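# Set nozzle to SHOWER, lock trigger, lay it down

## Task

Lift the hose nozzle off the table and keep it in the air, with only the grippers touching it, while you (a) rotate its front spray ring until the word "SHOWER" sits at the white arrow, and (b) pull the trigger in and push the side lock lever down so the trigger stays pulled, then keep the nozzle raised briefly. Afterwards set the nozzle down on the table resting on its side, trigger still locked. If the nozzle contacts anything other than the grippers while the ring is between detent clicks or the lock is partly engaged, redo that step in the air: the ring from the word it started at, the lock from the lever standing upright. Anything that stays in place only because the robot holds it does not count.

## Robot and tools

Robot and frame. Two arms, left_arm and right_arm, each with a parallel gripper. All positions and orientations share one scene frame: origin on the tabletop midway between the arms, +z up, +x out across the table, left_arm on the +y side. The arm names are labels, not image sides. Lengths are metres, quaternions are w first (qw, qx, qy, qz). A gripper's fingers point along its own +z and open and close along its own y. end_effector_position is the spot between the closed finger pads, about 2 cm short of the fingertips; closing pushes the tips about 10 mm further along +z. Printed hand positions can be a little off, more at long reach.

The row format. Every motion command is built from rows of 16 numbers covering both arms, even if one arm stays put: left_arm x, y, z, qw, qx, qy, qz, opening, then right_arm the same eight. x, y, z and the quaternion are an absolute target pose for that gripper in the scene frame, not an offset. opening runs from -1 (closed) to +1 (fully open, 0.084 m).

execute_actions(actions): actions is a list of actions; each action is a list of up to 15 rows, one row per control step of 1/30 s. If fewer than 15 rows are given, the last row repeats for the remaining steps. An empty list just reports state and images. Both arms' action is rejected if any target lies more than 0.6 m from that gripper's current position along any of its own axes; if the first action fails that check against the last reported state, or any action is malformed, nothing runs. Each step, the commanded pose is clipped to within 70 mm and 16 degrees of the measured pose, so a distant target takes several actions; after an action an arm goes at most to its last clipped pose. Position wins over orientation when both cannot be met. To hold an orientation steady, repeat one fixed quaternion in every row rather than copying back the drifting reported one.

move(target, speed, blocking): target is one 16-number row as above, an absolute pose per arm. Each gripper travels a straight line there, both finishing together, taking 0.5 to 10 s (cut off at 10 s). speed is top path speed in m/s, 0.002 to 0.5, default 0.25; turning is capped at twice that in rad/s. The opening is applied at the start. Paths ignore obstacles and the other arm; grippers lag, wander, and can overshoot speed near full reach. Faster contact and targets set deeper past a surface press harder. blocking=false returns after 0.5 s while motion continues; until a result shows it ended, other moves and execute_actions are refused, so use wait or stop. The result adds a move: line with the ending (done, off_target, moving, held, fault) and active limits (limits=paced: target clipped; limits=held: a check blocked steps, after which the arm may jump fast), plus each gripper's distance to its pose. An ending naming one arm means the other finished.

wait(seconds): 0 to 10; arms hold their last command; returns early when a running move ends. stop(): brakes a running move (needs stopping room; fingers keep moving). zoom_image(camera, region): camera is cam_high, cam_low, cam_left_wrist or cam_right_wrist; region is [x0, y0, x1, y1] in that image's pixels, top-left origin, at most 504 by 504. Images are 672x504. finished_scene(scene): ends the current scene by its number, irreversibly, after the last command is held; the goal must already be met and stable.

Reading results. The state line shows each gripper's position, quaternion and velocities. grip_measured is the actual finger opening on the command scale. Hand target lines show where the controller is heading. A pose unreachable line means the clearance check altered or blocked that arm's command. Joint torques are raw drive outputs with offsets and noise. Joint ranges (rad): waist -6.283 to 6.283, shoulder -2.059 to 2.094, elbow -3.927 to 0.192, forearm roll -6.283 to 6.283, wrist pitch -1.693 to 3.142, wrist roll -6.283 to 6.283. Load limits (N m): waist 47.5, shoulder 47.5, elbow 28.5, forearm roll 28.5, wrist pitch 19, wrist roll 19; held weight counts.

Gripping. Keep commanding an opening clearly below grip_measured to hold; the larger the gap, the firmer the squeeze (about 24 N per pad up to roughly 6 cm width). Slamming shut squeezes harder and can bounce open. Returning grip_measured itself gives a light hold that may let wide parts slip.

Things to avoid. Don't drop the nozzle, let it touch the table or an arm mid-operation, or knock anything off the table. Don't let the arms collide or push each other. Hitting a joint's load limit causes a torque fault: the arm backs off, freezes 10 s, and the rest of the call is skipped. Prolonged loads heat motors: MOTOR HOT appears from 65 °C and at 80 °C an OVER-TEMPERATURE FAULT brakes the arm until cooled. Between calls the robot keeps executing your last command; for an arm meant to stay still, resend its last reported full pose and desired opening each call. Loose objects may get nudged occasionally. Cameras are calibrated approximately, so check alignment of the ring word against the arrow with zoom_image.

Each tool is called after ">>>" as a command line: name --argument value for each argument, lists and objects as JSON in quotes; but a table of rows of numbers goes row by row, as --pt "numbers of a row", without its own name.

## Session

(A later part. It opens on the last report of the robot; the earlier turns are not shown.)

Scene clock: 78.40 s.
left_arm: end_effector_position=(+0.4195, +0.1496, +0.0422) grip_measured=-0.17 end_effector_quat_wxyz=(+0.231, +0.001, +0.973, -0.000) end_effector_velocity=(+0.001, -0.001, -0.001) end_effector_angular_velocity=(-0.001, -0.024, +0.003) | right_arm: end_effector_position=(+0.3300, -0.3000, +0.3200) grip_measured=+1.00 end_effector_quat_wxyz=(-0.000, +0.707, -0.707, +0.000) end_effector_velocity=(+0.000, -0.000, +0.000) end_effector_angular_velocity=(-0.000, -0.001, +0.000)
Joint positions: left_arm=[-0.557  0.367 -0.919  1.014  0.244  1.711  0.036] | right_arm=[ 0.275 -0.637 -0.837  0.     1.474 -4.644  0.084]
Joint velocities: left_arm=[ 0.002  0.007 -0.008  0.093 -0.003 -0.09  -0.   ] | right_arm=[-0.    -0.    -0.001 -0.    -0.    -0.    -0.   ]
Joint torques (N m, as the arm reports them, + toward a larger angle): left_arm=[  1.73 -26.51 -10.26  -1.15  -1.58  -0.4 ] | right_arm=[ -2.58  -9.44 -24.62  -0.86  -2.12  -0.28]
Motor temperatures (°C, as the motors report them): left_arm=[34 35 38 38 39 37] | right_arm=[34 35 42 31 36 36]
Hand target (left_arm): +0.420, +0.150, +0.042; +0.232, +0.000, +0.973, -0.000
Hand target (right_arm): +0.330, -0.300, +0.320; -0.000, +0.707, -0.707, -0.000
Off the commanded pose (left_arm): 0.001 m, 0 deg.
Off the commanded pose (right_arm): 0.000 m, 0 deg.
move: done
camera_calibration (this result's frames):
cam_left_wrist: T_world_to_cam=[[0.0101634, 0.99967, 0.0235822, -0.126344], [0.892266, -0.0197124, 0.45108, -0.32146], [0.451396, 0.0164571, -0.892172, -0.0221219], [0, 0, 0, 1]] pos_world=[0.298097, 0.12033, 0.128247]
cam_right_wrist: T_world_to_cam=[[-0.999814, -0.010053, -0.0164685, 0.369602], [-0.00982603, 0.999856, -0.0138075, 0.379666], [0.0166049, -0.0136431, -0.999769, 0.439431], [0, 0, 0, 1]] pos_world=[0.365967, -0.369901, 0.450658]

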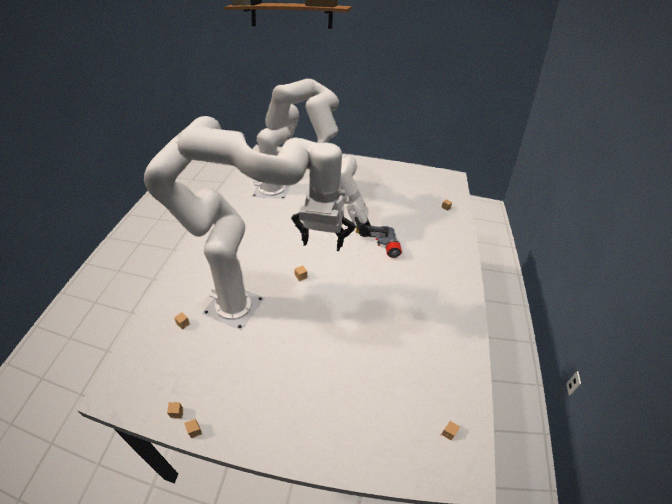

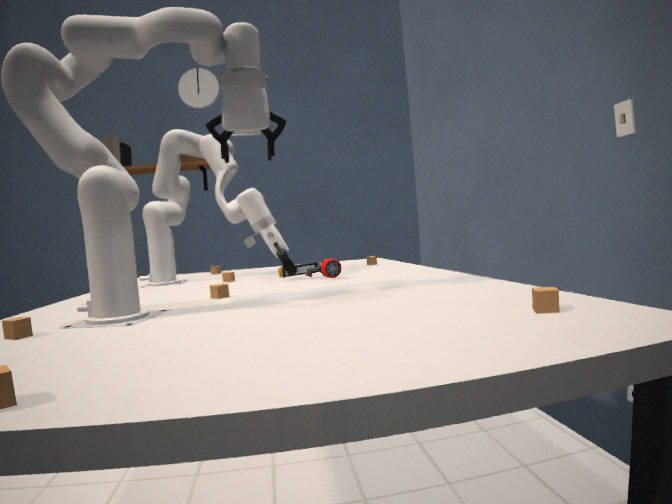

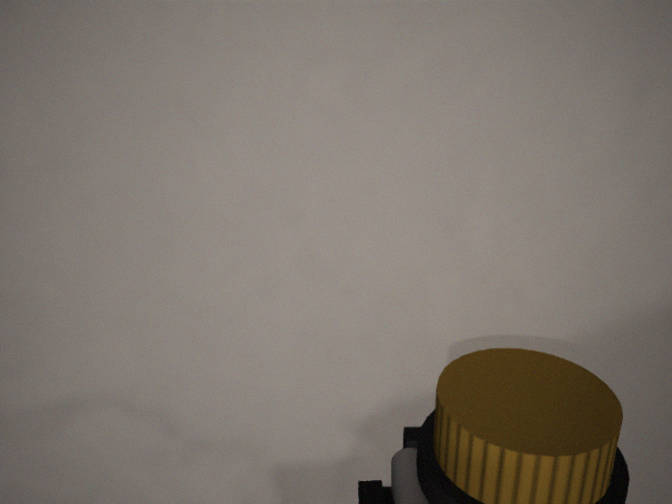

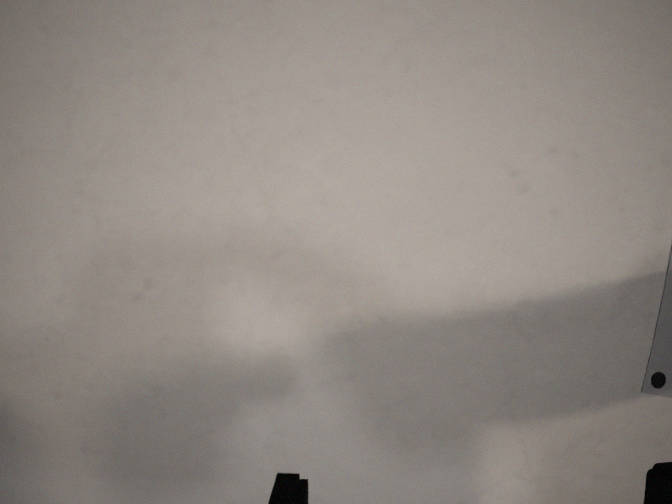

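>>> move --target '[0.42,0.15,0.037,0.22,0,0.975,0,-1, 0.33,-0.3,0.32,0,-0.707,0.707,0,1]' --speed 0.015

>>> execute_actions --actions '[[[0.42,0.15,0.037,0.22,0,0.975,0,0, 0.33,-0.3,0.32,0,-0.707,0.707,0,1]],[[0.42,0.15,0.037,0.22,0,0.975,0,1, 0.33,-0.3,0.32,0,-0.707,0.707,0,1]]]'

>>> move --target '[0.42,0.15,0.16,0.22,0,0.975,0,1, 0.33,-0.3,0.32,0,-0.707,0.707,0,1]' --speed 0.15

Scene clock: 80.57 s.
left_arm: end_effector_position=(+0.4202, +0.1499, +0.0374) grip_measured=-0.17 end_effector_quat_wxyz=(+0.221, -0.000, +0.975, -0.000) end_effector_velocity=(+0.000, -0.000, -0.001) end_effector_angular_velocity=(+0.000, +0.008, -0.001) | right_arm: end_effector_position=(+0.3300, -0.3000, +0.3200) grip_measured=+1.00 end_effector_quat_wxyz=(+0.000, +0.707, -0.707, +0.000) end_effector_velocity=(+0.000, +0.000, +0.001) end_effector_angular_velocity=(+0.000, -0.003, -0.000)
Joint positions: left_arm=[-0.557  0.382 -0.925  0.957  0.243  1.764  0.036] | right_arm=[ 0.275 -0.637 -0.837  0.     1.474 -4.644  0.084]
Joint velocities: left_arm=[-0.001  0.004 -0.002 -0.026  0.001  0.025  0.   ] | right_arm=[-0.    -0.    -0.002  0.    -0.     0.    -0.   ]
Joint torques (N m, as the arm reports them, + toward a larger angle): left_arm=[  1.7  -25.83 -10.09  -0.76  -1.46  -0.43] | right_arm=[ -2.32  -9.23 -24.47  -1.01  -2.29  -0.13]
Motor temperatures (°C, as the motors report them): left_arm=[34 35 38 38 39 37] | right_arm=[34 35 42 31 36 36]
Hand target (left_arm): +0.420, +0.150, +0.037; +0.220, -0.000, +0.975, -0.000
Hand target (right_arm): +0.330, -0.300, +0.320; +0.000, +0.707, -0.707, +0.000
Off the commanded pose (left_arm): 0.000 m, 0 deg.
Off the commanded pose (right_arm): 0.000 m, 0 deg.
move: done
camera_calibration (this result's frames):
cam_left_wrist: T_world_to_cam=[[0.00945618, 0.999686, 0.0231861, -0.126173], [0.901261, -0.0185651, 0.432879, -0.32319], [0.433173, 0.0168034, -0.901154, -0.0187907], [0, 0, 0, 1]] pos_world=[0.300611, 0.12045, 0.125894]
cam_right_wrist: T_world_to_cam=[[-0.999814, -0.0100528, -0.0164684, 0.369602], [-0.00982575, 0.999856, -0.0138077, 0.379666], [0.0166049, -0.0136433, -0.999769, 0.439431], [0, 0, 0, 1]] pos_world=[0.365967, -0.369901, 0.450658]

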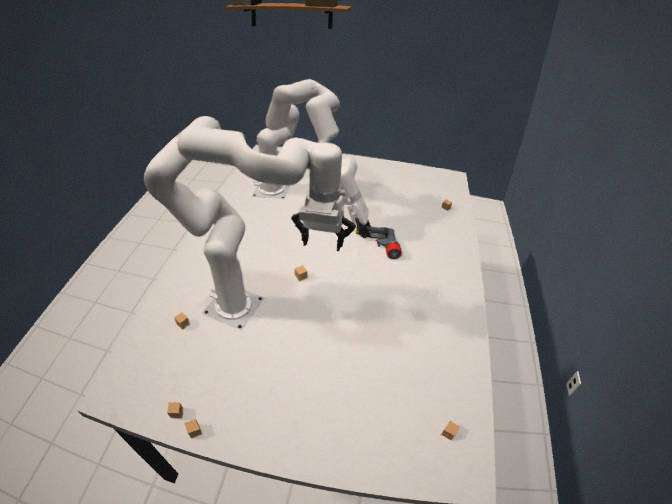

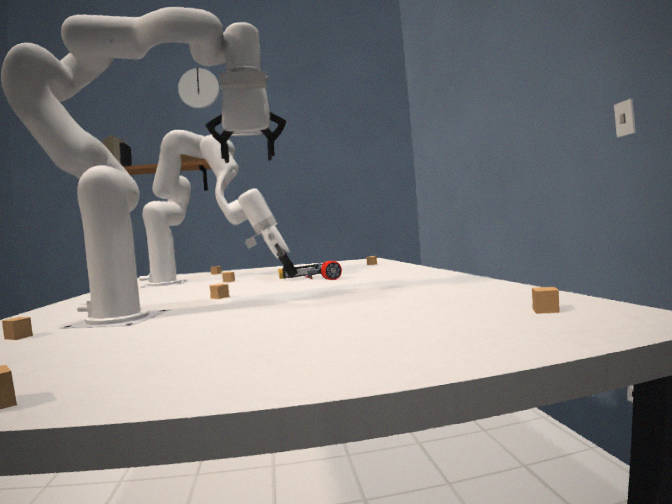

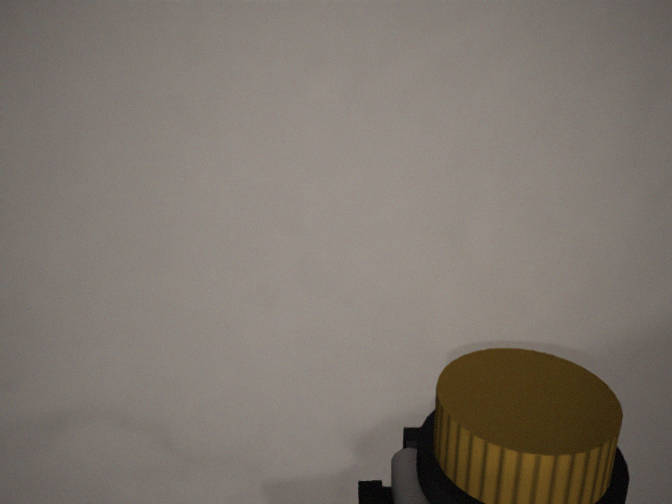

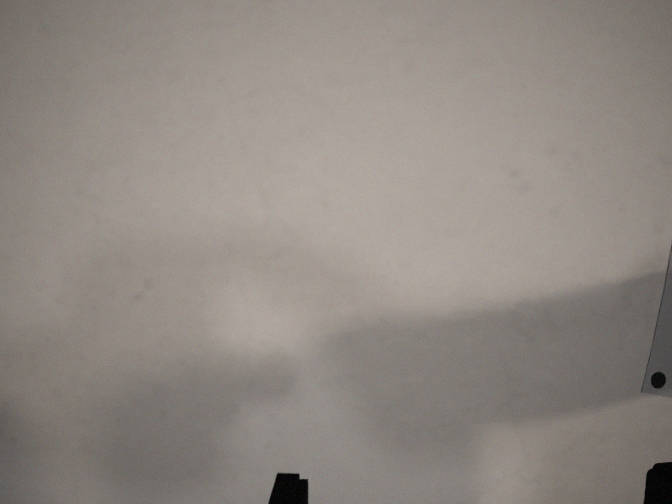

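Scene clock: 81.57 s.
left_arm: end_effector_position=(+0.4200, +0.1500, +0.0370) grip_measured=+1.00 end_effector_quat_wxyz=(+0.220, -0.000, +0.975, -0.000) end_effector_velocity=(-0.000, -0.000, -0.000) end_effector_angular_velocity=(+0.001, +0.001, -0.001) | right_arm: end_effector_position=(+0.3300, -0.3000, +0.3200) grip_measured=+1.00 end_effector_quat_wxyz=(-0.000, +0.707, -0.707, -0.000) end_effector_velocity=(-0.000, +0.000, -0.001) end_effector_angular_velocity=(-0.000, +0.002, -0.000)
Joint positions: left_arm=[-0.557  0.382 -0.925  0.953  0.243  1.767  0.084] | right_arm=[ 0.275 -0.637 -0.837  0.     1.474 -4.644  0.084]
Joint velocities: left_arm=[-0.001  0.     0.     0.     0.    -0.     0.001] | right_arm=[0.    0.001 0.001 0.    0.    0.    0.   ]
Joint torques (N m, as the arm reports them, + toward a larger angle): left_arm=[  1.65 -24.78  -9.33  -0.72  -1.26  -0.39] | right_arm=[ -1.9   -9.2  -24.67  -0.76  -2.19  -0.21]
Motor temperatures (°C, as the motors report them): left_arm=[34 35 38 38 39 37] | right_arm=[34 35 42 31 36 36]
Hand target (left_arm): +0.420, +0.150, +0.037; +0.220, -0.000, +0.975, -0.000
Hand target (right_arm): +0.330, -0.300, +0.320; -0.000, +0.707, -0.707, +0.000
Off the commanded pose (left_arm): 0.000 m, 0 deg.
Off the commanded pose (right_arm): 0.000 m, 0 deg.
camera_calibration (this result's frames):
cam_left_wrist: T_world_to_cam=[[0.00954997, 0.999676, 0.0236046, -0.126331], [0.901939, -0.0188039, 0.431454, -0.323053], [0.431758, 0.0171696, -0.901826, -0.0184722], [0, 0, 0, 1]] pos_world=[0.300556, 0.120533, 0.125706]
cam_right_wrist: T_world_to_cam=[[-0.999814, -0.0100528, -0.0164684, 0.369602], [-0.00982584, 0.999856, -0.0138074, 0.379666], [0.0166049, -0.013643, -0.999769, 0.439431], [0, 0, 0, 1]] pos_world=[0.365967, -0.369901, 0.450658]

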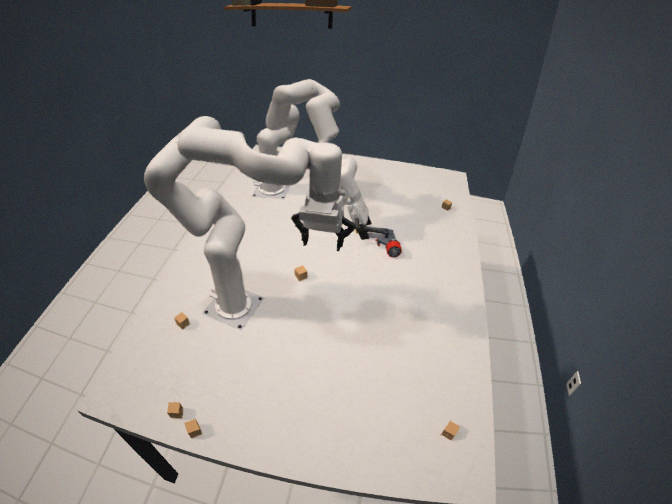

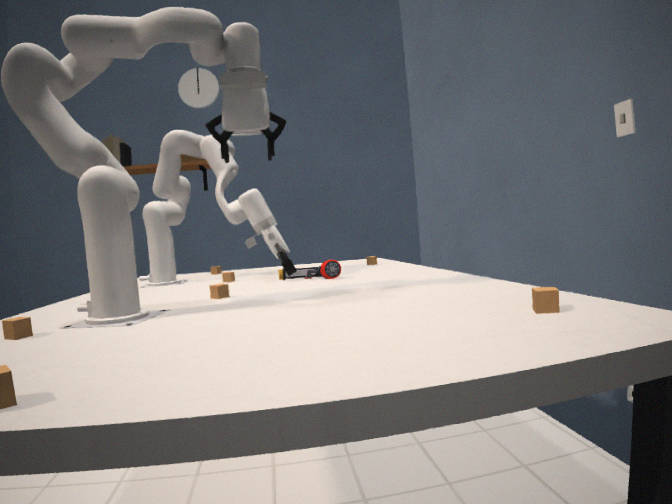

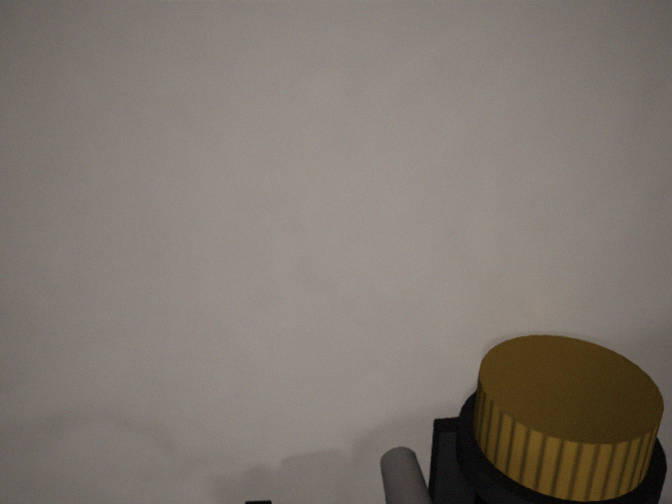

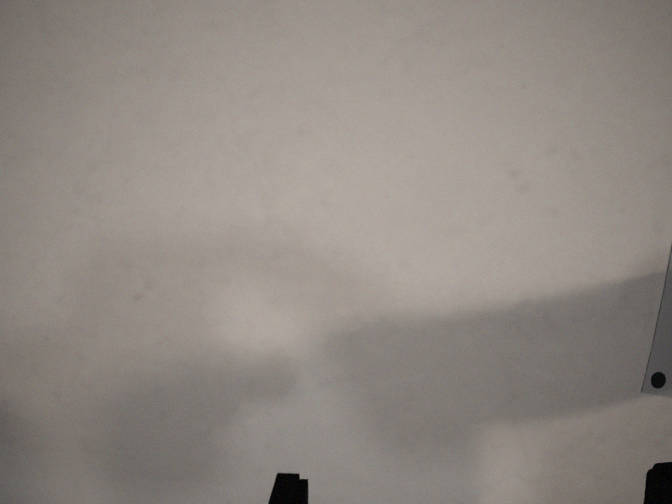

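Scene clock: 82.93 s.
left_arm: end_effector_position=(+0.4199, +0.1503, +0.1594) grip_measured=+1.00 end_effector_quat_wxyz=(+0.221, -0.000, +0.975, +0.000) end_effector_velocity=(+0.001, +0.000, +0.004) end_effector_angular_velocity=(-0.001, +0.000, +0.001) | right_arm: end_effector_position=(+0.3300, -0.3000, +0.3200) grip_measured=+1.00 end_effector_quat_wxyz=(+0.000, +0.707, -0.707, +0.000) end_effector_velocity=(-0.001, -0.000, -0.001) end_effector_angular_velocity=(-0.000, +0.002, +0.000)
Joint positions: left_arm=[-0.619  0.09  -0.907  0.5    0.479  2.197  0.084] | right_arm=[ 0.275 -0.637 -0.837  0.     1.474 -4.644  0.084]
Joint velocities: left_arm=[ 0.    -0.005 -0.005 -0.011  0.008  0.012  0.   ] | right_arm=[ 0.    -0.     0.003 -0.     0.    -0.     0.   ]
Joint torques (N m, as the arm reports them, + toward a larger angle): left_arm=[  1.65 -21.93 -11.23  -0.67  -1.56  -0.32] | right_arm=[ -1.98  -8.8  -24.41  -1.02  -2.16  -0.29]
Motor temperatures (°C, as the motors report them): left_arm=[34 35 38 38 39 37] | right_arm=[34 35 42 31 36 36]
Hand target (left_arm): +0.420, +0.150, +0.160; +0.221, -0.000, +0.975, +0.000
Hand target (right_arm): +0.330, -0.300, +0.320; +0.000, +0.707, -0.707, +0.000
Off the commanded pose (left_arm): 0.001 m, 0 deg.
Off the commanded pose (right_arm): 0.000 m, 0 deg.
move: done
camera_calibration (this result's frames):
cam_left_wrist: T_world_to_cam=[[0.00925766, 0.999658, 0.0244756, -0.129591], [0.901561, -0.0189321, 0.432237, -0.375729], [0.432552, 0.0180648, -0.901428, 0.0914083], [0, 0, 0, 1]] pos_world=[0.300403, 0.120782, 0.247974]
cam_right_wrist: T_world_to_cam=[[-0.999814, -0.0100531, -0.0164684, 0.369602], [-0.00982606, 0.999856, -0.0138076, 0.379666], [0.0166048, -0.0136432, -0.999769, 0.439431], [0, 0, 0, 1]] pos_world=[0.365967, -0.369901, 0.450658]

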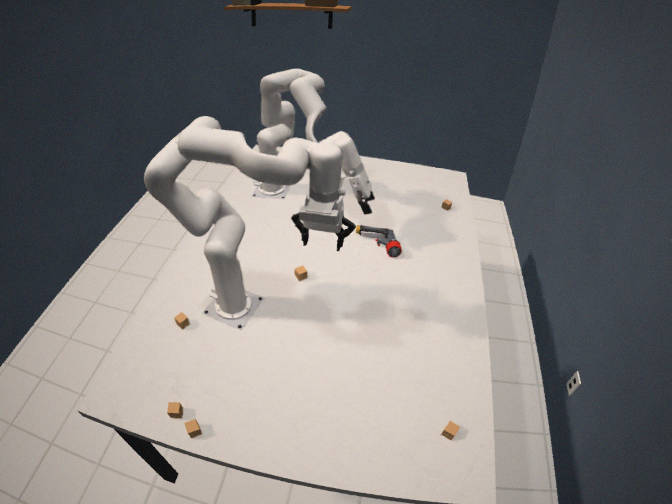

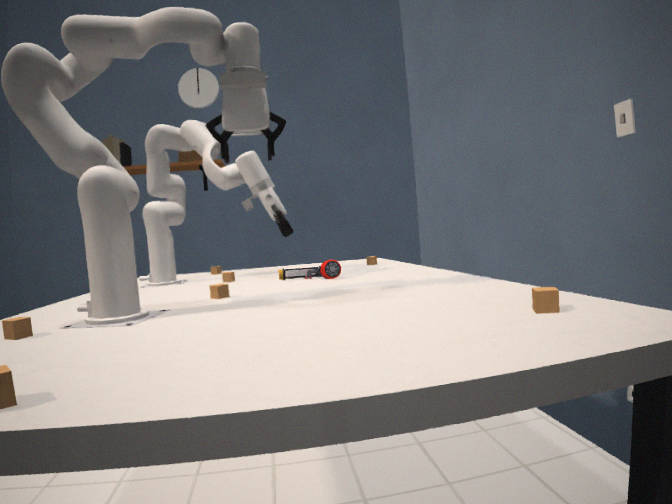

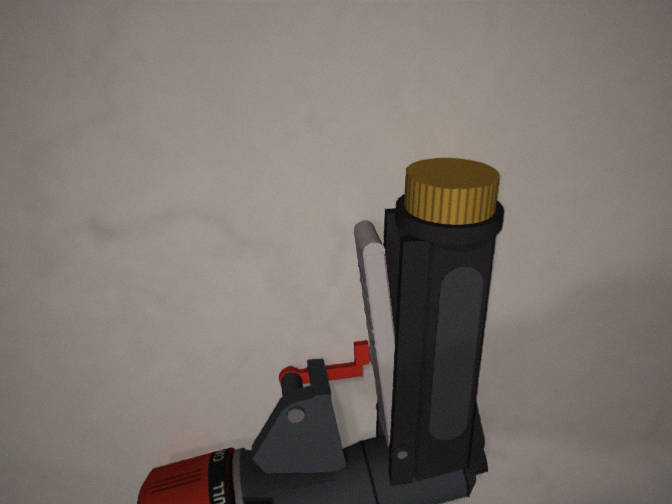

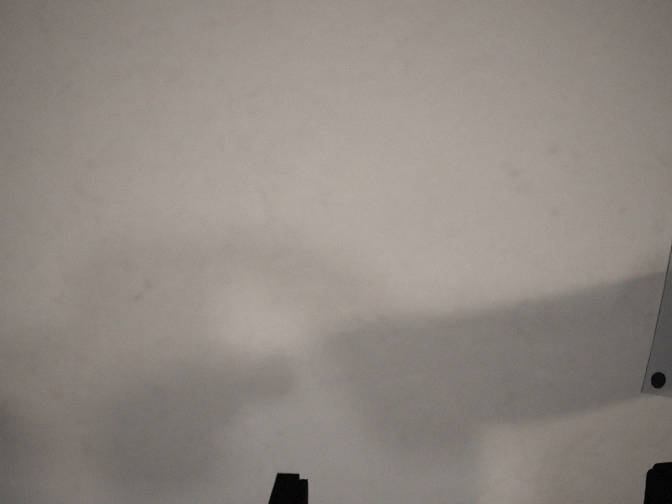

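>>> zoom_image --camera "cam_low" --region '[310, 250, 350, 290]'

>>> move --target '[0.5,0.1,0.2,0.13,0,0.991,0,1, 0.33,-0.3,0.32,0,-0.707,0.707,0,1]'

Region (310, 250, 350, 290) of cam_low's 672x504 image, scaled by 12.600, with more detail than that image has.

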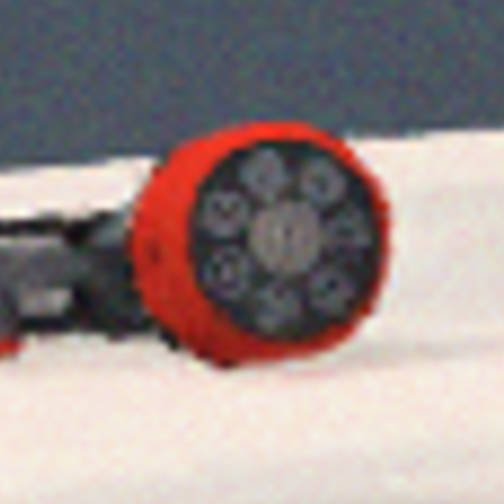

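Scene clock: 85.10 s.
left_arm: end_effector_position=(+0.4999, +0.1002, +0.2002) grip_measured=+1.00 end_effector_quat_wxyz=(+0.131, -0.000, +0.991, -0.000) end_effector_velocity=(+0.002, +0.000, +0.001) end_effector_angular_velocity=(+0.006, +0.013, +0.003) | right_arm: end_effector_position=(+0.3300, -0.3000, +0.3200) grip_measured=+1.00 end_effector_quat_wxyz=(-0.000, +0.707, -0.707, +0.000) end_effector_velocity=(+0.001, -0.000, +0.002) end_effector_angular_velocity=(+0.000, -0.004, -0.000)
Joint positions: left_arm=[-0.627  0.411 -1.532  0.172  0.901  2.505  0.084] | right_arm=[ 0.275 -0.637 -0.837  0.     1.474 -4.644  0.084]
Joint velocities: left_arm=[ 0.002  0.017 -0.032 -0.005  0.029  0.005 -0.   ] | right_arm=[-0.    -0.    -0.003 -0.     0.     0.     0.   ]
Joint torques (N m, as the arm reports them, + toward a larger angle): left_arm=[  1.63 -29.91 -12.03  -0.42  -1.43  -0.31] | right_arm=[ -2.09  -9.03 -24.65  -0.42  -2.25  -0.39]
Motor temperatures (°C, as the motors report them): left_arm=[34 35 39 38 39 37] | right_arm=[34 35 42 31 36 36]
Hand target (left_arm): +0.500, +0.100, +0.200; +0.130, -0.000, +0.991, +0.000
Hand target (right_arm): +0.330, -0.300, +0.320; +0.000, +0.707, -0.707, +0.000
Off the commanded pose (left_arm): 0.000 m, 0 deg.
Off the commanded pose (right_arm): 0.000 m, 0 deg.
move: done
camera_calibration (this result's frames):
cam_left_wrist: T_world_to_cam=[[0.0134304, 0.99969, 0.020978, -0.0825612], [0.964896, -0.0184605, 0.261984, -0.46402], [0.26229, 0.0167231, -0.964844, 0.192386], [0, 0, 0, 1]] pos_world=[0.398379, 0.0707523, 0.30892]
cam_right_wrist: T_world_to_cam=[[-0.999814, -0.0100528, -0.0164686, 0.369602], [-0.0098258, 0.999856, -0.0138077, 0.379666], [0.0166051, -0.0136433, -0.999769, 0.439431], [0, 0, 0, 1]] pos_world=[0.365967, -0.369901, 0.450658]

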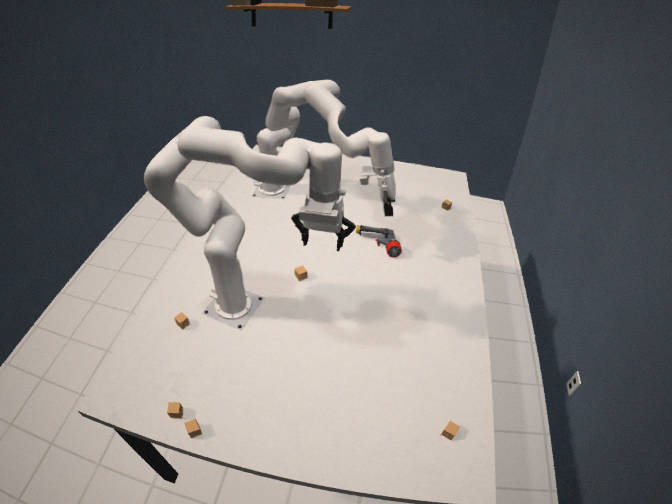

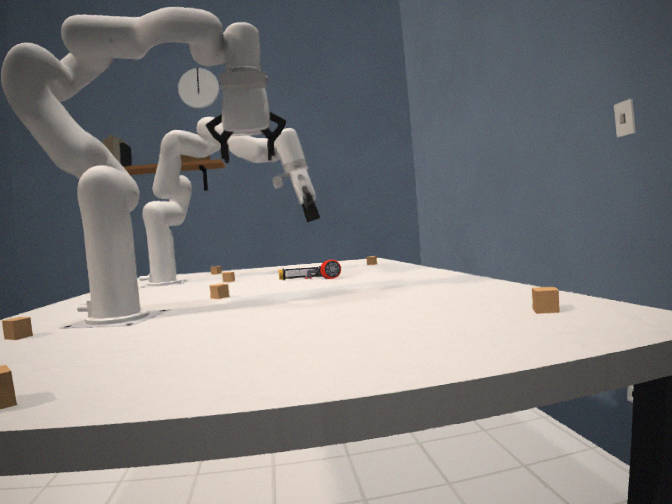

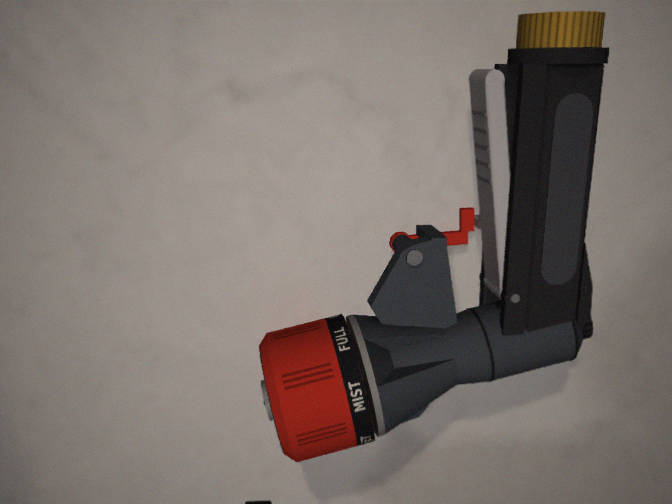

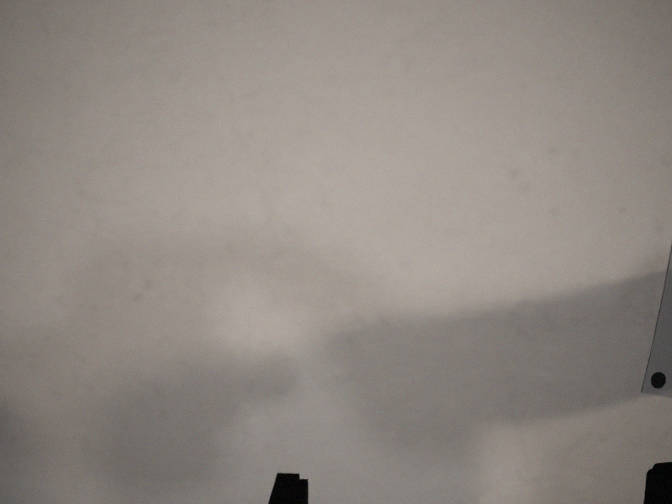

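>>> finished_scene --scene 1

The scene is finished: the task was done.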